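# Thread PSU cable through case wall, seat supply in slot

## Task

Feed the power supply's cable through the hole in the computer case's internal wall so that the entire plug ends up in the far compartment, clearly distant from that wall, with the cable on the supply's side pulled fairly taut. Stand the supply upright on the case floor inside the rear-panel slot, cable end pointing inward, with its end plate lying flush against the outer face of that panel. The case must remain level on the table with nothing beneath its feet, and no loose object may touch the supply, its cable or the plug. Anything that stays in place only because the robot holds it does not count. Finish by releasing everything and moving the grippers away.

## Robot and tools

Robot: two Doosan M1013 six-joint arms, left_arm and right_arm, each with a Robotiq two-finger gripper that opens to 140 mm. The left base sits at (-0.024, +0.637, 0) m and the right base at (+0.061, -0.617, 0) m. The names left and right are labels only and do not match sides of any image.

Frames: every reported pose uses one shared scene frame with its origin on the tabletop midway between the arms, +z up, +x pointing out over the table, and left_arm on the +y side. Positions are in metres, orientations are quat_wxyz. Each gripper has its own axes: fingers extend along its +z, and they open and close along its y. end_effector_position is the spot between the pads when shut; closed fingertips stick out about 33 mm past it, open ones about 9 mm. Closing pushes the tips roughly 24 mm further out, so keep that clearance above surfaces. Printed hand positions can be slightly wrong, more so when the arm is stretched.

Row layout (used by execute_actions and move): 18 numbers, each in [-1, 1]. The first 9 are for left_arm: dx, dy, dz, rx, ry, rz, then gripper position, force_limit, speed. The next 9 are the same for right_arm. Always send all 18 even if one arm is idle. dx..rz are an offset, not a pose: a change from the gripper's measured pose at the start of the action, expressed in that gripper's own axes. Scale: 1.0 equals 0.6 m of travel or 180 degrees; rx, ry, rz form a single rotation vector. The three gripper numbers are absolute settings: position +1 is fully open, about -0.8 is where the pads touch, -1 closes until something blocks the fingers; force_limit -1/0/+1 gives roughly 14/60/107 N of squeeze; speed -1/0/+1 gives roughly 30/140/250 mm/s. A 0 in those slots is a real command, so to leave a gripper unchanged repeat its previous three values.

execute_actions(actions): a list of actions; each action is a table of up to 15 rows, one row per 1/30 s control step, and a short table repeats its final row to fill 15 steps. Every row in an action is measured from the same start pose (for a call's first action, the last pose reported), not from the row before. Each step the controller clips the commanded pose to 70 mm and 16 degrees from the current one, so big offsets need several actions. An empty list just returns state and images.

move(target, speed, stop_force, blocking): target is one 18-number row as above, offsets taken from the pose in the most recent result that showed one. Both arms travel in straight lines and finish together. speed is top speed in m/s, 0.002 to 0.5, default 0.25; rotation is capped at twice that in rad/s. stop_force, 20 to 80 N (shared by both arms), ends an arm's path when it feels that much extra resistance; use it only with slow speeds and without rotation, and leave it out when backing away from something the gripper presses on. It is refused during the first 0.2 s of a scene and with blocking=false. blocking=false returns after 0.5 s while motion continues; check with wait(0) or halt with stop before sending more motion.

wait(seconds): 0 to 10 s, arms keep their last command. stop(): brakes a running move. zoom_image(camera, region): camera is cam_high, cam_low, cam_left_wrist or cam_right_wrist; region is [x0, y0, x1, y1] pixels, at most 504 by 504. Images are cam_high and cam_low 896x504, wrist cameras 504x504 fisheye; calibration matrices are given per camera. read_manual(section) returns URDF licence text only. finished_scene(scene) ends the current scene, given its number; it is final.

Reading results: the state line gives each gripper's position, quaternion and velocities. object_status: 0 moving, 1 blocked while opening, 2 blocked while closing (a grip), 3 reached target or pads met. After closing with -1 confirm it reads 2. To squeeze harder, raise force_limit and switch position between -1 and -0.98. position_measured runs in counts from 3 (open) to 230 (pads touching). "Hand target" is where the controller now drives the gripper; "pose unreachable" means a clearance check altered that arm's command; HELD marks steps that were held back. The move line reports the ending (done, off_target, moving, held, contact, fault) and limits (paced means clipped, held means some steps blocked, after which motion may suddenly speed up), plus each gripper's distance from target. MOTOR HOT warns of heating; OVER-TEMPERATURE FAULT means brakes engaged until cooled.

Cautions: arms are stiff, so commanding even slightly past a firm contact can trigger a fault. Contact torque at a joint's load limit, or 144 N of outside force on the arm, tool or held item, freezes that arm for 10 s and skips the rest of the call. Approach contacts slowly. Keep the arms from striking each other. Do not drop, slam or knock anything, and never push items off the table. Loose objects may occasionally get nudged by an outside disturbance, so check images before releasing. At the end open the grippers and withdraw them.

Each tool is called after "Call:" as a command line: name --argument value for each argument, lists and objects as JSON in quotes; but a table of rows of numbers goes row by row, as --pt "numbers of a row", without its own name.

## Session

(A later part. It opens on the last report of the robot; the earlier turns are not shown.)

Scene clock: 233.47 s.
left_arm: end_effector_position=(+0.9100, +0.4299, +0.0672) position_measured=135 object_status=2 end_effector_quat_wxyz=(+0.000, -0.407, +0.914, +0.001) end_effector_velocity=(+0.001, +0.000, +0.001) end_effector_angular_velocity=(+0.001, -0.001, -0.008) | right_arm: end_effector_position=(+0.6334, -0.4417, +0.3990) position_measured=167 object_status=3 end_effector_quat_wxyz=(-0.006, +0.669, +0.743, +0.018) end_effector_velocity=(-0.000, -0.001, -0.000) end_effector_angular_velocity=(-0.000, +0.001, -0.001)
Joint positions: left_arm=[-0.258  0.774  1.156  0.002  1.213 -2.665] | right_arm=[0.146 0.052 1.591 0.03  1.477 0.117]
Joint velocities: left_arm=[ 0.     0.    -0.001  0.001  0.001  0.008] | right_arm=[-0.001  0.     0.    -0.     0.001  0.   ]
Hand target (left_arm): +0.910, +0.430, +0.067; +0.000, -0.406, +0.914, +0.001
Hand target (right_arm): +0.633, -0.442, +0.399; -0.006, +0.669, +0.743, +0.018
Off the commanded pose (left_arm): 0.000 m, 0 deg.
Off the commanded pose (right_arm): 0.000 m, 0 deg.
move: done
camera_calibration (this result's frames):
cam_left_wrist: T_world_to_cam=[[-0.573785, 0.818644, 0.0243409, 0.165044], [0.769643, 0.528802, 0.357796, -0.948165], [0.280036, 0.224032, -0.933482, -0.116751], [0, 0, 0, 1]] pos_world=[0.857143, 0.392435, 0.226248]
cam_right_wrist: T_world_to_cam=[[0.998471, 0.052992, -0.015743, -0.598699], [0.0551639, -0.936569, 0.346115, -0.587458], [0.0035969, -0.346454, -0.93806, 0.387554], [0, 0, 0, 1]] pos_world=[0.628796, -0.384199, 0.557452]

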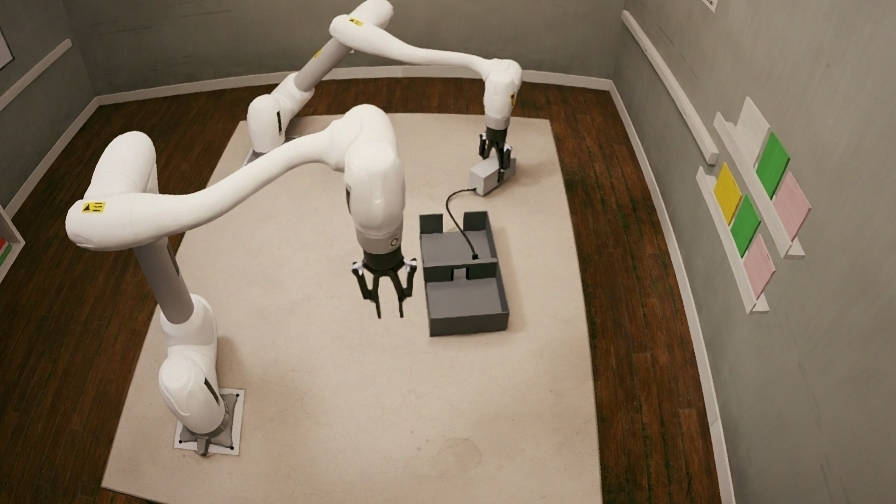

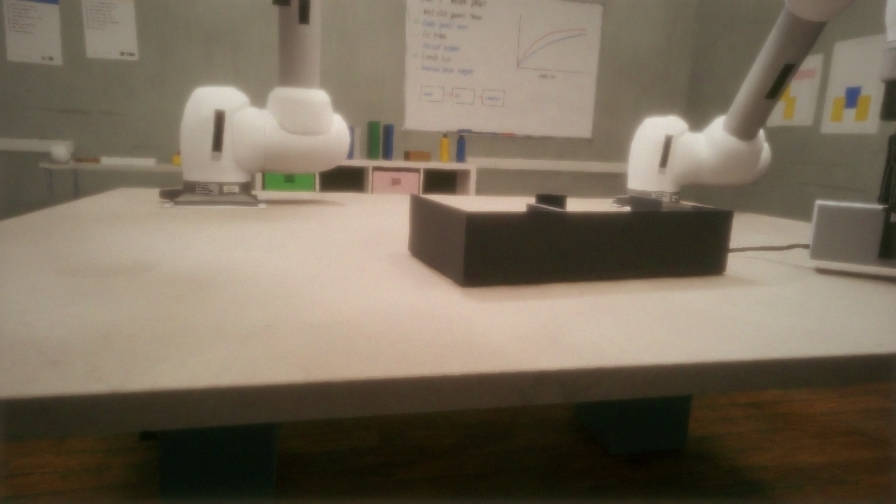

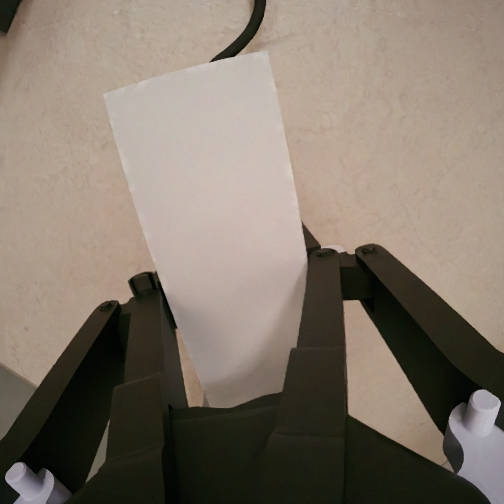

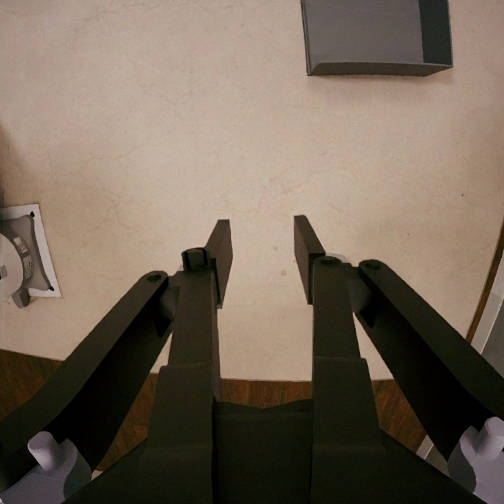

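Call:
move --target '[0,0,0.034,0,0,0,-1,0.3,0,0,0,0,0,0,0,-0.3,-0.4,-0.5]' --speed 0.03

Call:
move --target '[0,0,0,0,0,0,0.3,0.3,0,0,0,0,0,0,0,-0.3,-0.4,-0.5]'

Call:
move --target '[0,0,-0.2,0,0,0,0.3,0.3,0,0,0,0,0,0,0,-0.3,-0.4,-0.5]' --speed 0.2

Call:
move --target '[0.525,-0.238,0,0,0,-0.355,-0.4,-0.4,-0.5,0,0,0,0,0,0,-0.3,-0.4,-0.5]' --speed 0.3

Scene clock: 246.23 s.
left_arm: end_effector_position=(+0.9100, +0.4299, +0.0471) position_measured=135 object_status=2 end_effector_quat_wxyz=(+0.000, -0.407, +0.914, +0.001) end_effector_velocity=(+0.000, +0.000, -0.001) end_effector_angular_velocity=(+0.001, -0.001, -0.000) | right_arm: end_effector_position=(+0.6334, -0.4417, +0.3990) position_measured=167 object_status=3 end_effector_quat_wxyz=(-0.006, +0.669, +0.743, +0.018) end_effector_velocity=(+0.000, -0.000, -0.000) end_effector_angular_velocity=(+0.000, -0.000, -0.000)
Joint positions: left_arm=[-0.258  0.787  1.171  0.002  1.185 -2.665] | right_arm=[0.146 0.052 1.591 0.03  1.477 0.117]
Joint velocities: left_arm=[-0.     0.001  0.002  0.002 -0.003 -0.   ] | right_arm=[-0.001 -0.     0.     0.    -0.    -0.001]
Hand target (left_arm): +0.910, +0.430, +0.047; +0.000, -0.407, +0.914, +0.001
Hand target (right_arm): +0.633, -0.442, +0.399; -0.006, +0.669, +0.743, +0.018
Off the commanded pose (left_arm): 0.000 m, 0 deg.
Off the commanded pose (right_arm): 0.000 m, 0 deg.
move: done
camera_calibration (this result's frames):
cam_left_wrist: T_world_to_cam=[[-0.573747, 0.818674, 0.024222, 0.165513], [0.769632, 0.52879, 0.357837, -0.940927], [0.280144, 0.22395, -0.93347, -0.135644], [0, 0, 0, 1]] pos_world=[0.85713, 0.392429, 0.20607]
cam_right_wrist: T_world_to_cam=[[0.998471, 0.0529919, -0.0157428, -0.598699], [0.0551637, -0.936569, 0.346115, -0.587458], [0.00359704, -0.346454, -0.93806, 0.387554], [0, 0, 0, 1]] pos_world=[0.628796, -0.384199, 0.557452]

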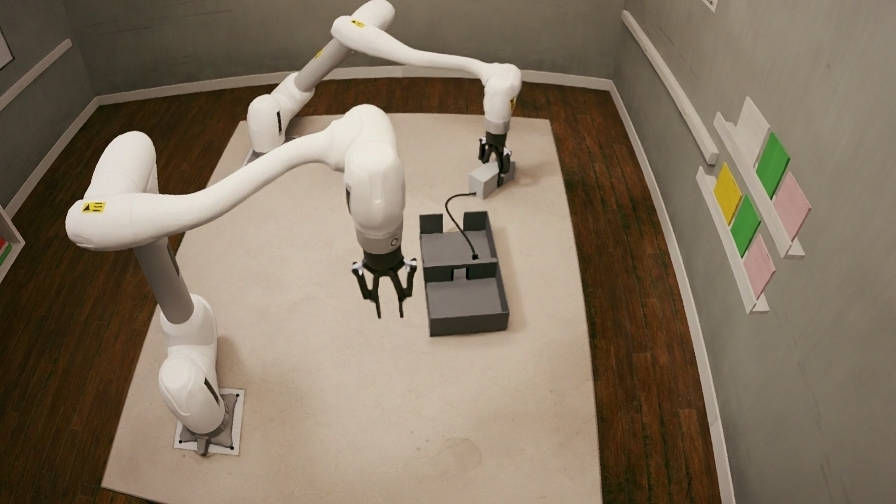

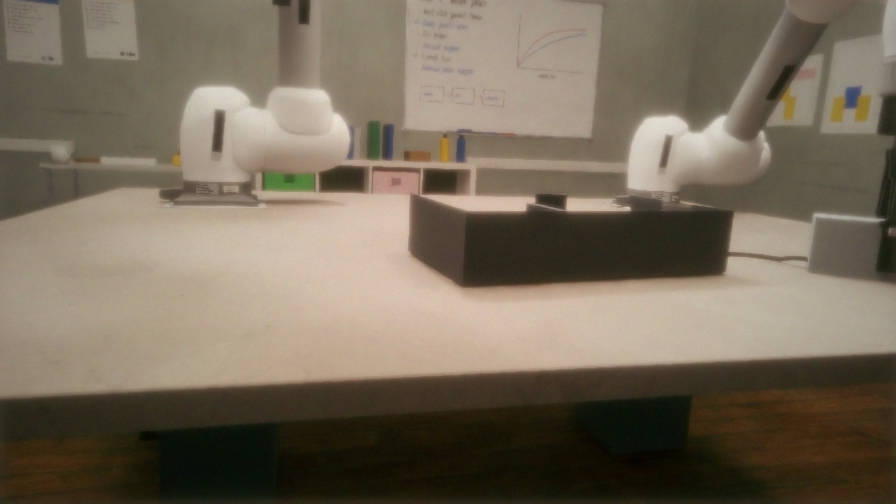

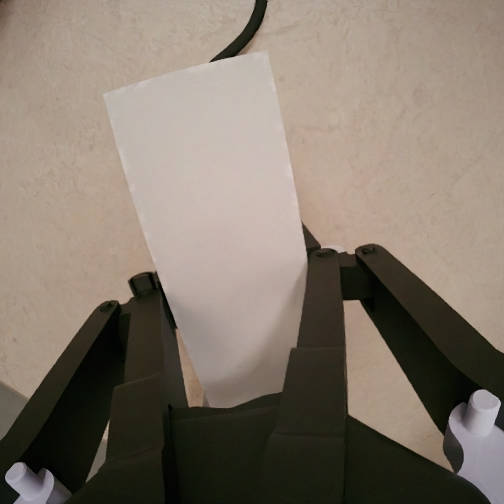

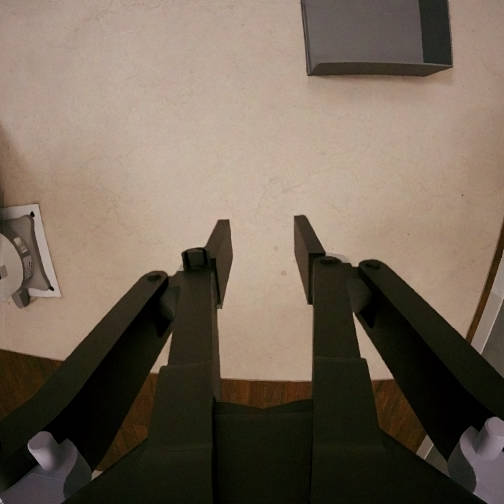

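Scene clock: 246.73 s.
left_arm: end_effector_position=(+0.9100, +0.4299, +0.0470) position_measured=91 object_status=3 end_effector_quat_wxyz=(+0.000, -0.407, +0.914, +0.001) end_effector_velocity=(+0.001, +0.001, +0.002) end_effector_angular_velocity=(+0.002, -0.003, -0.001) | right_arm: end_effector_position=(+0.6334, -0.4417, +0.3990) position_measured=167 object_status=3 end_effector_quat_wxyz=(-0.006, +0.669, +0.743, +0.018) end_effector_velocity=(-0.000, +0.000, -0.000) end_effector_angular_velocity=(-0.000, +0.001, -0.000)
Joint positions: left_arm=[-0.258  0.787  1.171  0.002  1.185 -2.665] | right_arm=[0.146 0.052 1.591 0.03  1.477 0.117]
Joint velocities: left_arm=[-0.    -0.001 -0.001  0.003 -0.    -0.   ] | right_arm=[ 0.001 -0.     0.    -0.     0.001  0.001]
Hand target (left_arm): +0.910, +0.430, +0.047; +0.000, -0.407, +0.914, +0.001
Hand target (right_arm): +0.633, -0.442, +0.399; -0.006, +0.669, +0.743, +0.018
Off the commanded pose (left_arm): 0.000 m, 0 deg.
Off the commanded pose (right_arm): 0.000 m, 0 deg.
move: done
camera_calibration (this result's frames):
cam_left_wrist: T_world_to_cam=[[-0.573748, 0.818674, 0.0242013, 0.165523], [0.769622, 0.528793, 0.357854, -0.940912], [0.280168, 0.223944, -0.933464, -0.135702], [0, 0, 0, 1]] pos_world=[0.857134, 0.392428, 0.206031]
cam_right_wrist: T_world_to_cam=[[0.998471, 0.0529918, -0.0157429, -0.598699], [0.0551637, -0.936569, 0.346115, -0.587458], [0.00359694, -0.346454, -0.93806, 0.387555], [0, 0, 0, 1]] pos_world=[0.628796, -0.384199, 0.557452]

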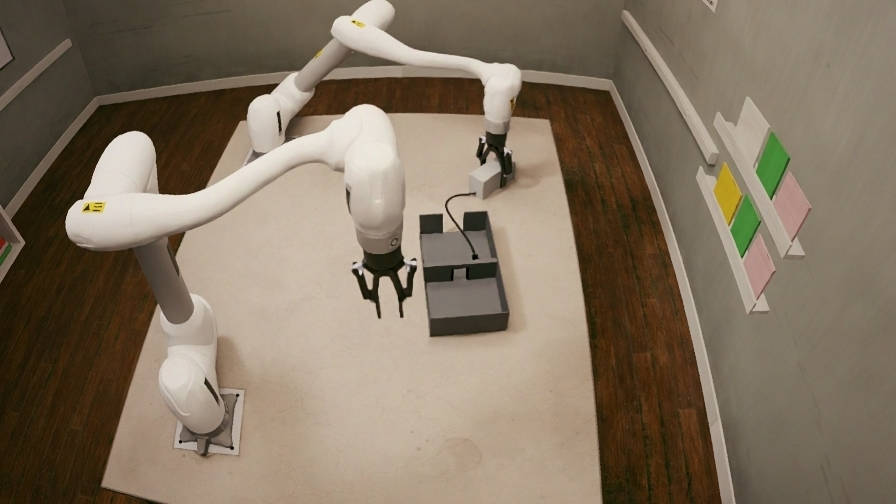

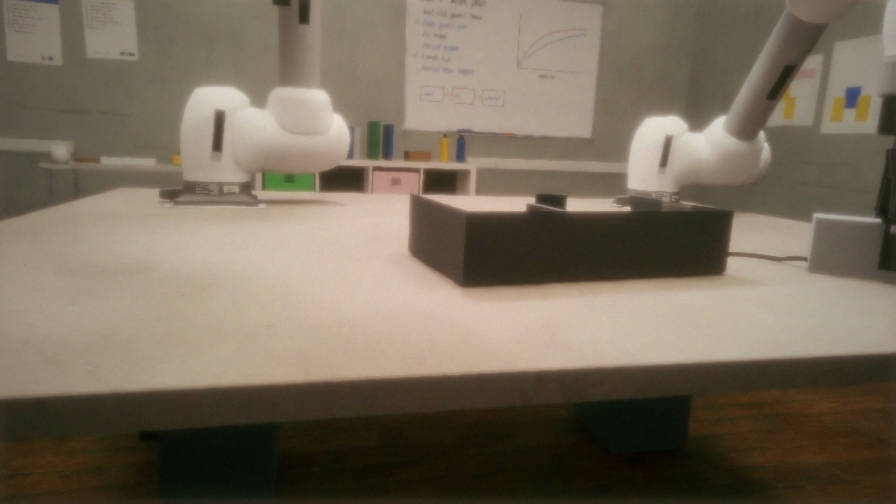

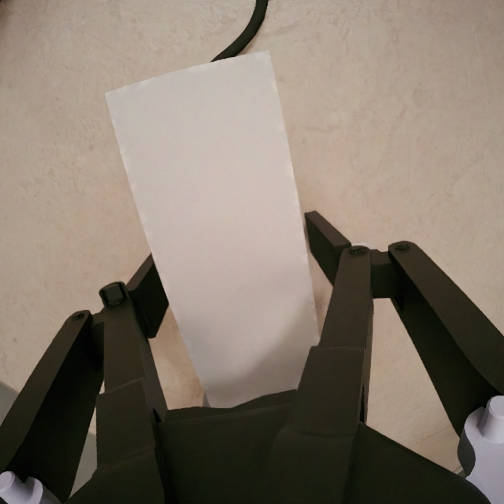

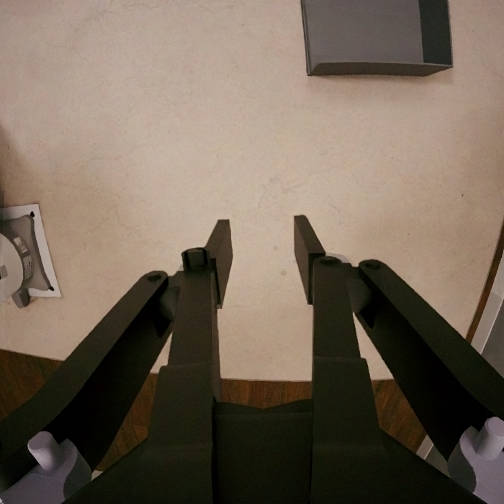

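Scene clock: 247.83 s.
left_arm: end_effector_position=(+0.9101, +0.4298, +0.1669) position_measured=91 object_status=3 end_effector_quat_wxyz=(+0.001, -0.407, +0.913, +0.001) end_effector_velocity=(-0.000, +0.000, +0.001) end_effector_angular_velocity=(+0.002, +0.002, -0.001) | right_arm: end_effector_position=(+0.6334, -0.4417, +0.3990) position_measured=167 object_status=3 end_effector_quat_wxyz=(-0.006, +0.669, +0.743, +0.018) end_effector_velocity=(+0.000, -0.000, -0.000) end_effector_angular_velocity=(-0.000, -0.000, -0.001)
Joint positions: left_arm=[-0.258  0.723  1.06   0.002  1.359 -2.665] | right_arm=[0.146 0.052 1.591 0.03  1.477 0.117]
Joint velocities: left_arm=[-0.     0.    -0.002  0.002  0.004  0.   ] | right_arm=[-0.001 -0.     0.    -0.    -0.    -0.   ]
Hand target (left_arm): +0.910, +0.430, +0.167; +0.001, -0.407, +0.914, +0.001
Hand target (right_arm): +0.633, -0.442, +0.399; -0.006, +0.669, +0.743, +0.018
Off the commanded pose (left_arm): 0.000 m, 0 deg.
Off the commanded pose (right_arm): 0.000 m, 0 deg.
move: done
camera_calibration (this result's frames):
cam_left_wrist: T_world_to_cam=[[-0.573992, 0.818501, 0.0242697, 0.163053], [0.769462, 0.52899, 0.357907, -0.983791], [0.280109, 0.22411, -0.933442, -0.0238565], [0, 0, 0, 1]] pos_world=[0.857263, 0.392303, 0.32588]
cam_right_wrist: T_world_to_cam=[[0.998471, 0.0529919, -0.0157427, -0.598699], [0.0551637, -0.936569, 0.346115, -0.587458], [0.00359716, -0.346454, -0.93806, 0.387554], [0, 0, 0, 1]] pos_world=[0.628796, -0.384199, 0.557452]

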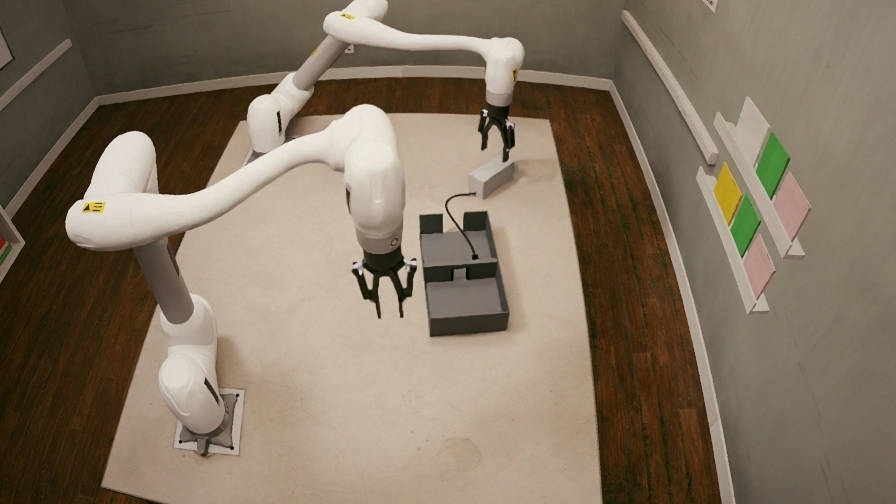

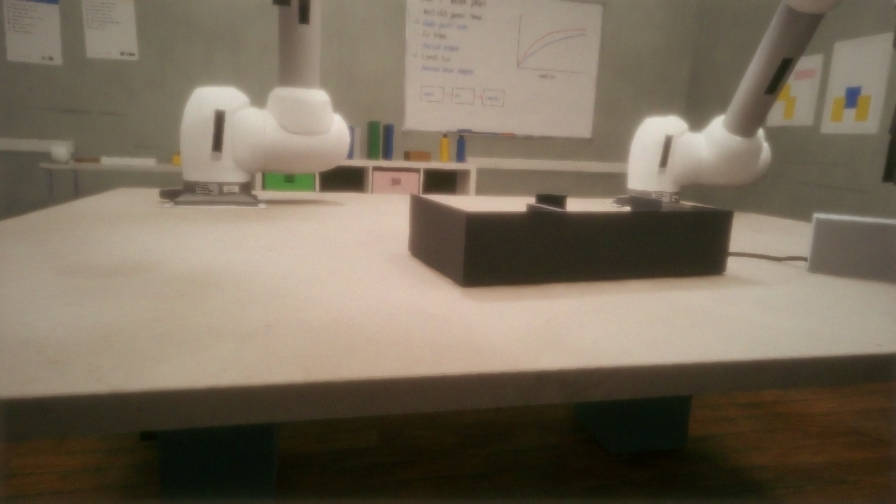

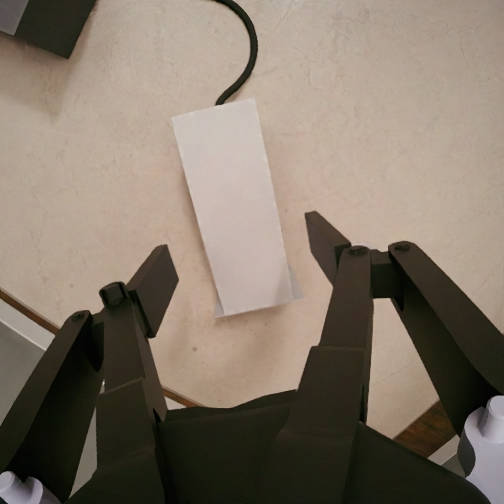

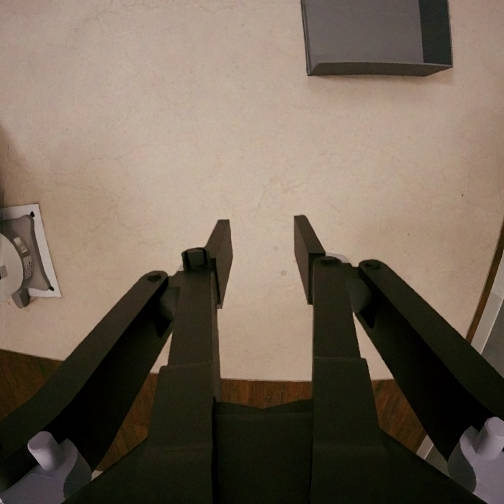

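Scene clock: 250.20 s.
left_arm: end_effector_position=(+0.8061, +0.1000, +0.1667) position_measured=179 object_status=3 end_effector_quat_wxyz=(-0.001, +0.828, -0.560, -0.000) end_effector_velocity=(-0.001, -0.002, +0.001) end_effector_angular_velocity=(+0.000, +0.000, +0.006) | right_arm: end_effector_position=(+0.6334, -0.4417, +0.3990) position_measured=167 object_status=3 end_effector_quat_wxyz=(-0.006, +0.669, +0.743, +0.018) end_effector_velocity=(-0.000, -0.000, +0.000) end_effector_angular_velocity=(-0.000, +0.001, +0.000)
Joint positions: left_arm=[-0.612  0.783  0.954  0.001  1.405 -4.133] | right_arm=[0.146 0.052 1.591 0.03  1.477 0.117]
Joint velocities: left_arm=[-0.002  0.002 -0.004 -0.     0.002 -0.008] | right_arm=[ 0.    -0.    -0.    -0.     0.001 -0.   ]
Hand target (left_arm): +0.806, +0.100, +0.167; -0.001, +0.829, -0.560, -0.000
Hand target (right_arm): +0.633, -0.442, +0.399; -0.006, +0.669, +0.743, +0.018
Off the commanded pose (left_arm): 0.001 m, 0 deg.
Off the commanded pose (right_arm): 0.000 m, 0 deg.
move: done
camera_calibration (this result's frames):
cam_left_wrist: T_world_to_cam=[[-0.987681, -0.154941, 0.0218845, 0.804562], [-0.13697, 0.923668, 0.357879, -0.0380515], [-0.0756641, 0.350472, -0.933512, 0.353174], [0, 0, 0, 1]] pos_world=[0.816162, 0.0360291, 0.325702]
cam_right_wrist: T_world_to_cam=[[0.998471, 0.0529919, -0.0157428, -0.598699], [0.0551637, -0.936569, 0.346115, -0.587458], [0.00359702, -0.346454, -0.93806, 0.387554], [0, 0, 0, 1]] pos_world=[0.628796, -0.384199, 0.557452]

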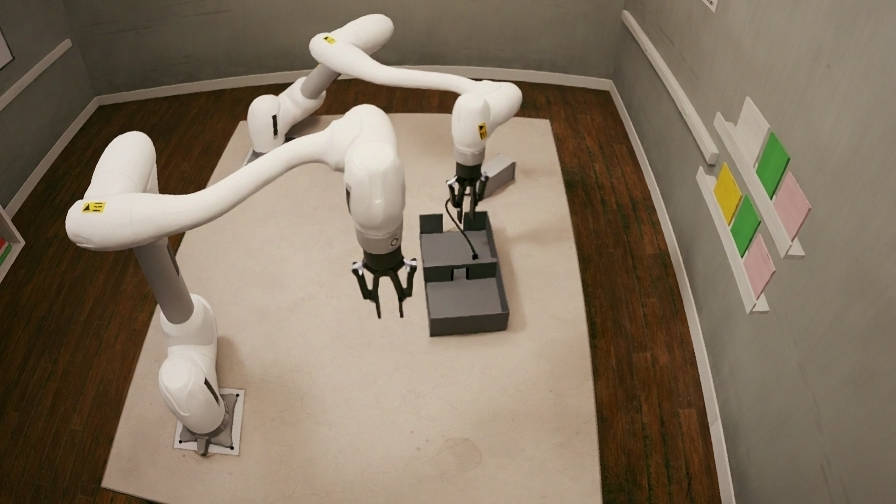

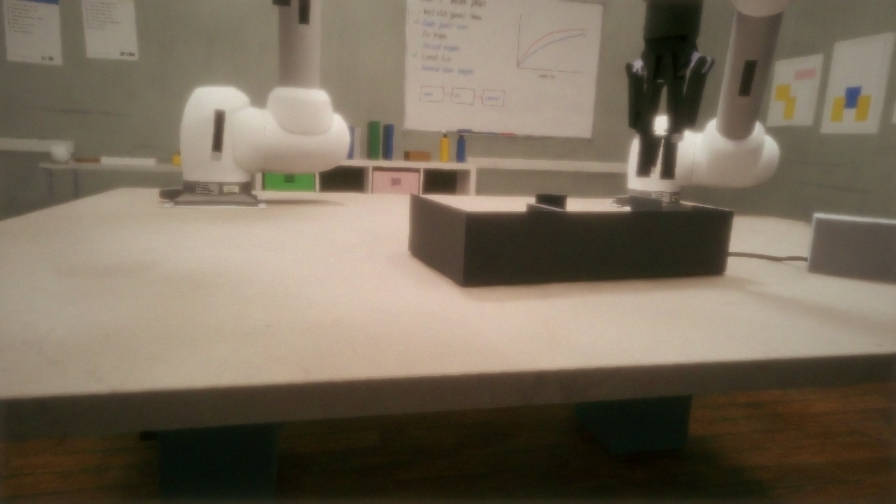

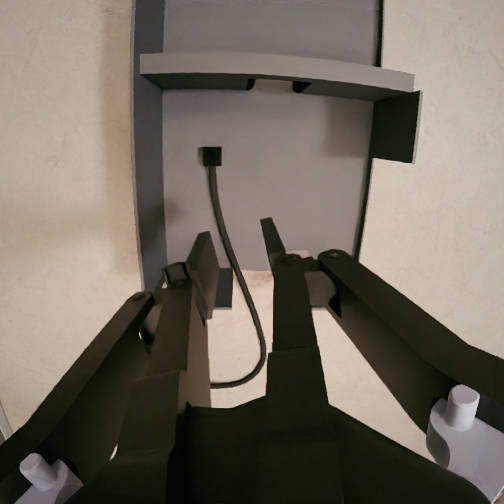

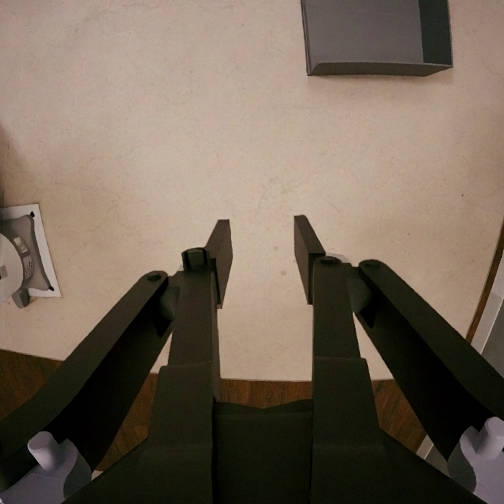

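Call:
move --target '[-0.07,-0.045,0.15,0,0,0.045,-0.4,-0.4,-0.5,0,0,0,0,0,0,-0.3,-0.4,-0.5]' --speed 0.08

Scene clock: 262.73 s.
left_arm: end_effector_position=(+0.8154, +0.1491, +0.0769) position_measured=179 object_status=3 end_effector_quat_wxyz=(-0.001, +0.787, -0.617, -0.000) end_effector_velocity=(+0.000, +0.000, -0.002) end_effector_angular_velocity=(-0.001, -0.000, -0.002) | right_arm: end_effector_position=(+0.6334, -0.4417, +0.3990) position_measured=167 object_status=3 end_effector_quat_wxyz=(-0.006, +0.669, +0.743, +0.018) end_effector_velocity=(-0.001, -0.000, -0.000) end_effector_angular_velocity=(-0.000, +0.002, -0.000)
Joint positions: left_arm=[-0.565  0.792  1.104  0.002  1.246 -3.945] | right_arm=[0.146 0.052 1.591 0.03  1.477 0.117]
Joint velocities: left_arm=[ 0.     0.001  0.002 -0.    -0.003  0.002] | right_arm=[ 0.    -0.     0.     0.     0.002  0.001]
Hand target (left_arm): +0.815, +0.149, +0.077; -0.001, +0.787, -0.617, -0.000
Hand target (right_arm): +0.633, -0.442, +0.399; -0.006, +0.669, +0.743, +0.018
Off the commanded pose (left_arm): 0.000 m, 0 deg.
Off the commanded pose (right_arm): 0.000 m, 0 deg.
move: done
camera_calibration (this result's frames):
cam_left_wrist: T_world_to_cam=[[-0.999657, -0.0141362, 0.0220357, 0.811996], [-0.00530893, 0.933663, 0.358114, -0.158831], [-0.0256363, 0.357874, -0.933418, 0.2109], [0, 0, 0, 1]] pos_world=[0.816282, 0.0842973, 0.235844]
cam_right_wrist: T_world_to_cam=[[0.998471, 0.0529919, -0.0157429, -0.598699], [0.0551638, -0.936569, 0.346115, -0.587458], [0.00359698, -0.346454, -0.93806, 0.387554], [0, 0, 0, 1]] pos_world=[0.628796, -0.384199, 0.557452]

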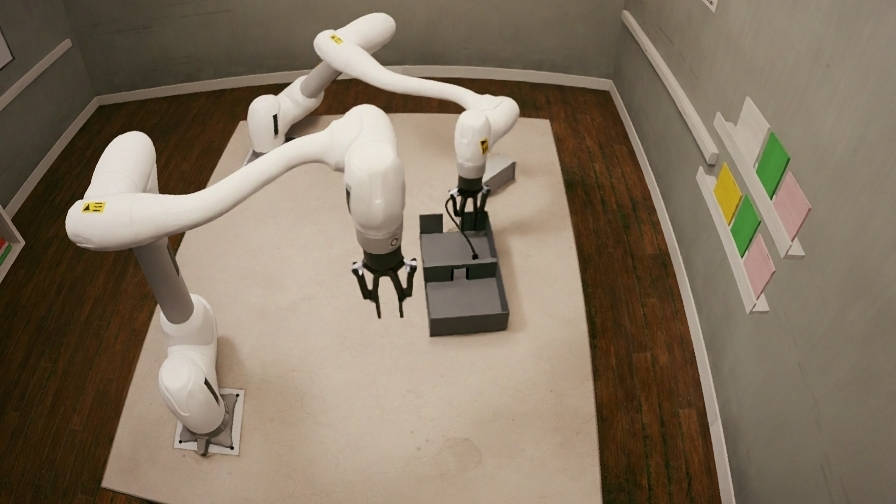

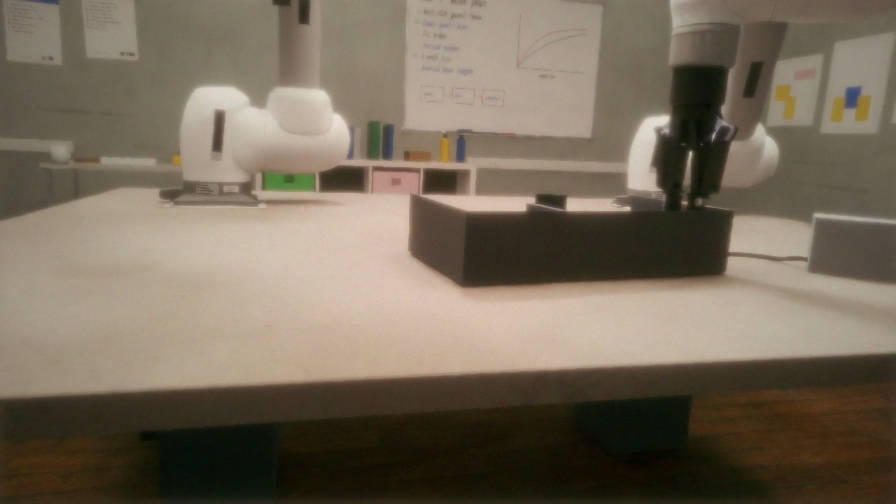

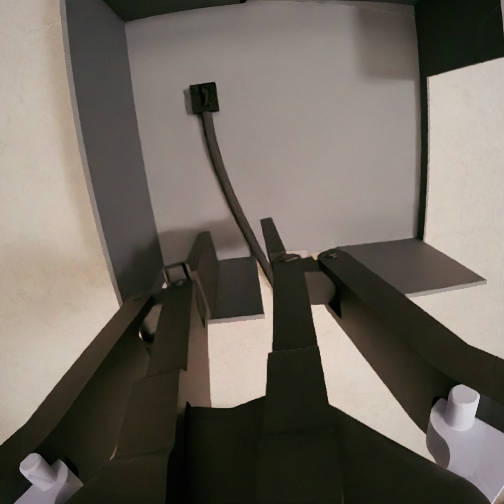

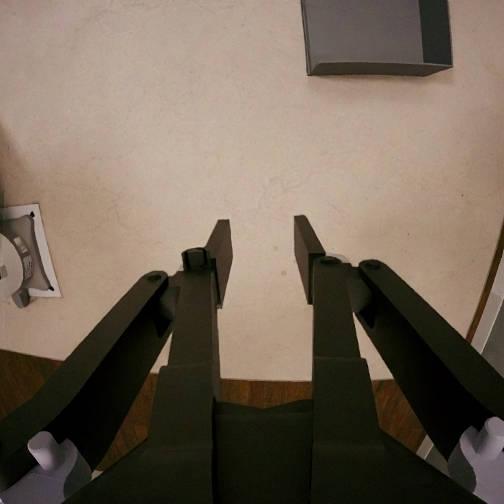

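Close to the panel; move forward 1.5 cm while descending.

Call:
move --target '[0.025,0.005,0.055,0,0,0,-0.4,-0.4,-0.5,0,0,0,0,0,0,-0.3,-0.4,-0.5]' --speed 0.02 --stop_force 20

Call:
move --target '[0,0,0,0,0,0,-1,-0.4,-0.5,0,0,0,0,0,0,-0.3,-0.4,-0.5]'

Scene clock: 269.70 s.
left_arm: end_effector_position=(+0.8160, +0.1339, +0.0440) position_measured=179 object_status=3 end_effector_quat_wxyz=(-0.001, +0.787, -0.617, -0.000) end_effector_velocity=(+0.000, -0.001, -0.000) end_effector_angular_velocity=(-0.003, -0.001, +0.001) | right_arm: end_effector_position=(+0.6334, -0.4417, +0.3990) position_measured=167 object_status=3 end_effector_quat_wxyz=(-0.006, +0.669, +0.743, +0.018) end_effector_velocity=(-0.000, -0.000, +0.000) end_effector_angular_velocity=(-0.000, +0.001, +0.000)
Joint positions: left_arm=[-0.578  0.826  1.103  0.002  1.213 -3.958] | right_arm=[0.146 0.052 1.591 0.03  1.477 0.117]
Joint velocities: left_arm=[-0.     0.    -0.001 -0.002 -0.002 -0.001] | right_arm=[-0.    -0.    -0.     0.     0.001 -0.   ]
Hand target (left_arm): +0.816, +0.134, +0.044; -0.001, +0.787, -0.617, -0.000
Hand target (right_arm): +0.633, -0.442, +0.399; -0.006, +0.669, +0.743, +0.018
Off the commanded pose (left_arm): 0.000 m, 0 deg.
Off the commanded pose (right_arm): 0.000 m, 0 deg.
move: done
camera_calibration (this result's frames):
cam_left_wrist: T_world_to_cam=[[-0.999658, -0.014088, 0.0220333, 0.813149], [-0.00526611, 0.933681, 0.358068, -0.132881], [-0.0256165, 0.35783, -0.933435, 0.185654], [0, 0, 0, 1]] pos_world=[0.816927, 0.0690917, 0.20296]
cam_right_wrist: T_world_to_cam=[[0.998471, 0.0529919, -0.0157429, -0.598699], [0.0551638, -0.936569, 0.346115, -0.587458], [0.00359696, -0.346454, -0.93806, 0.387554], [0, 0, 0, 1]] pos_world=[0.628796, -0.384199, 0.557452]

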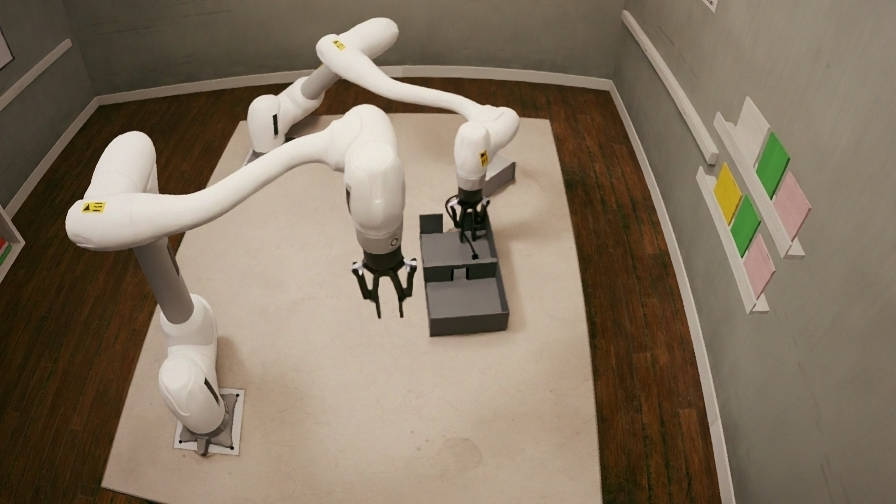

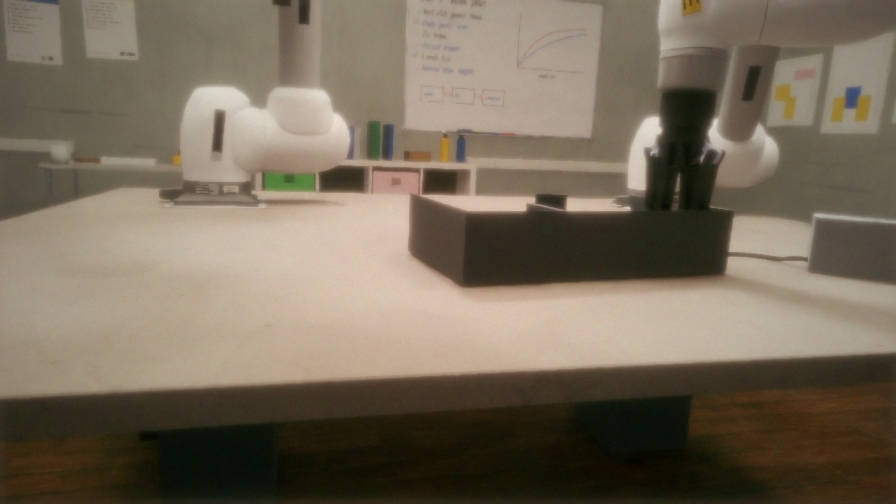

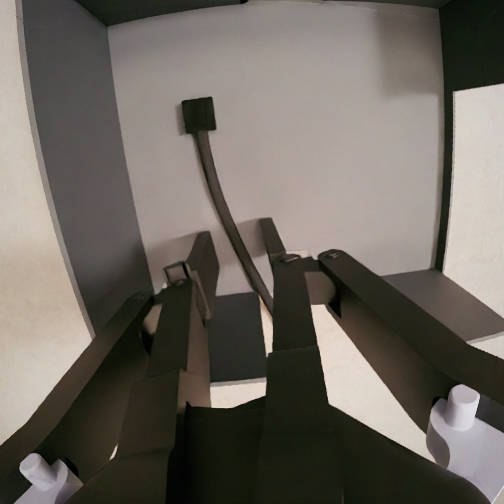

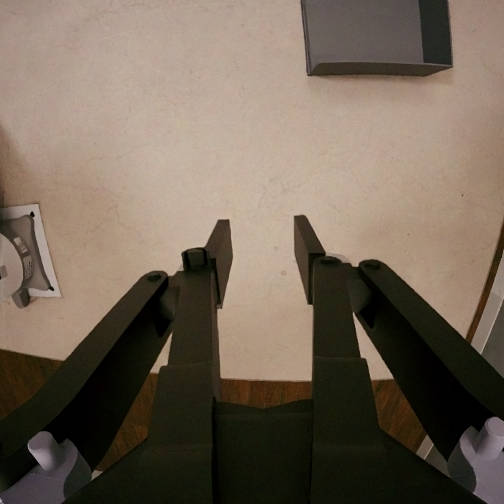

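Scene clock: 270.27 s.
left_arm: end_effector_position=(+0.8160, +0.1339, +0.0439) position_measured=224 object_status=2 end_effector_quat_wxyz=(-0.001, +0.787, -0.617, -0.000) end_effector_velocity=(+0.001, -0.001, +0.000) end_effector_angular_velocity=(-0.001, -0.001, +0.000) | right_arm: end_effector_position=(+0.6334, -0.4417, +0.3990) position_measured=167 object_status=3 end_effector_quat_wxyz=(-0.006, +0.669, +0.743, +0.018) end_effector_velocity=(+0.001, -0.000, +0.000) end_effector_angular_velocity=(+0.000, -0.002, -0.001)
Joint positions: left_arm=[-0.578  0.826  1.103  0.002  1.213 -3.958] | right_arm=[0.146 0.052 1.591 0.03  1.477 0.117]
Joint velocities: left_arm=[-0.     0.001 -0.002 -0.    -0.001 -0.   ] | right_arm=[-0.     0.    -0.    -0.    -0.001  0.   ]
Hand target (left_arm): +0.816, +0.134, +0.044; -0.001, +0.787, -0.617, -0.000
Hand target (right_arm): +0.633, -0.442, +0.399; -0.006, +0.669, +0.743, +0.018
Off the commanded pose (left_arm): 0.000 m, 0 deg.
Off the commanded pose (right_arm): 0.000 m, 0 deg.
move: done
camera_calibration (this result's frames):
cam_left_wrist: T_world_to_cam=[[-0.999658, -0.0140878, 0.0220233, 0.813156], [-0.00526955, 0.933682, 0.358064, -0.132848], [-0.0256071, 0.357825, -0.933437, 0.185625], [0, 0, 0, 1]] pos_world=[0.816932, 0.0690722, 0.202929]
cam_right_wrist: T_world_to_cam=[[0.998471, 0.0529921, -0.015743, -0.598699], [0.055164, -0.936569, 0.346115, -0.587458], [0.00359699, -0.346454, -0.93806, 0.387554], [0, 0, 0, 1]] pos_world=[0.628796, -0.384199, 0.557452]

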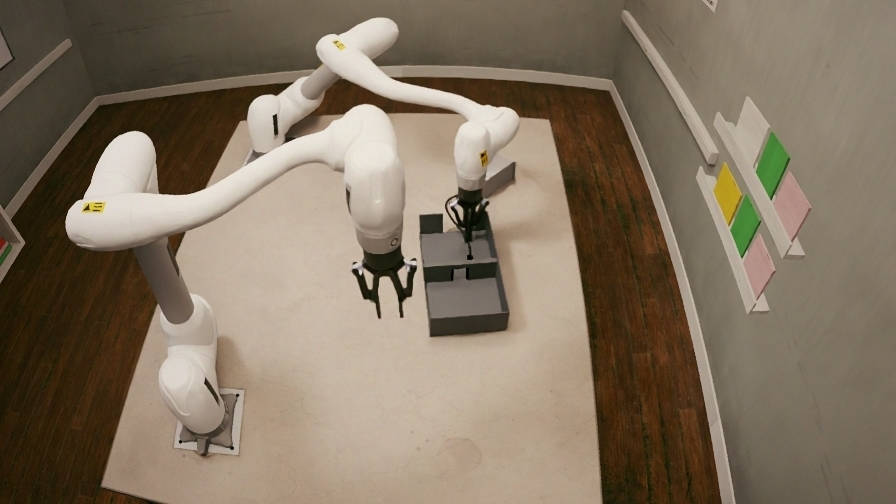

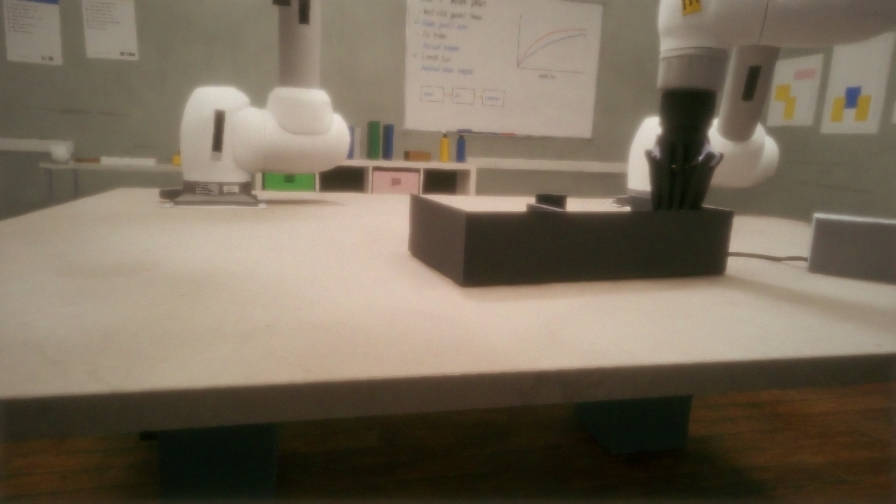

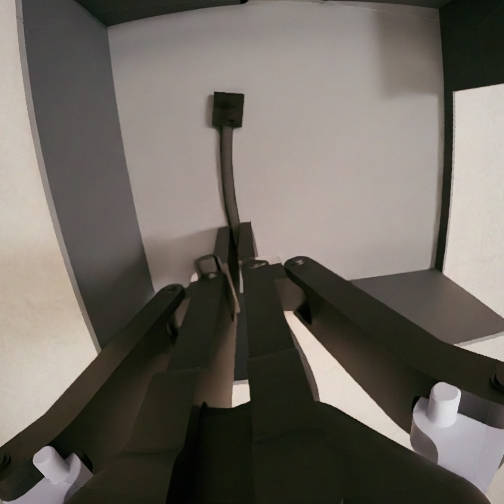

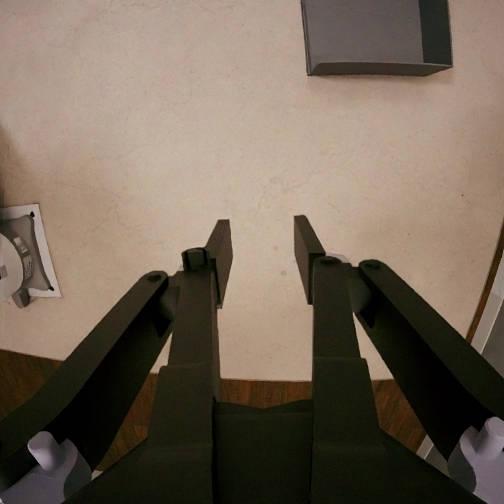

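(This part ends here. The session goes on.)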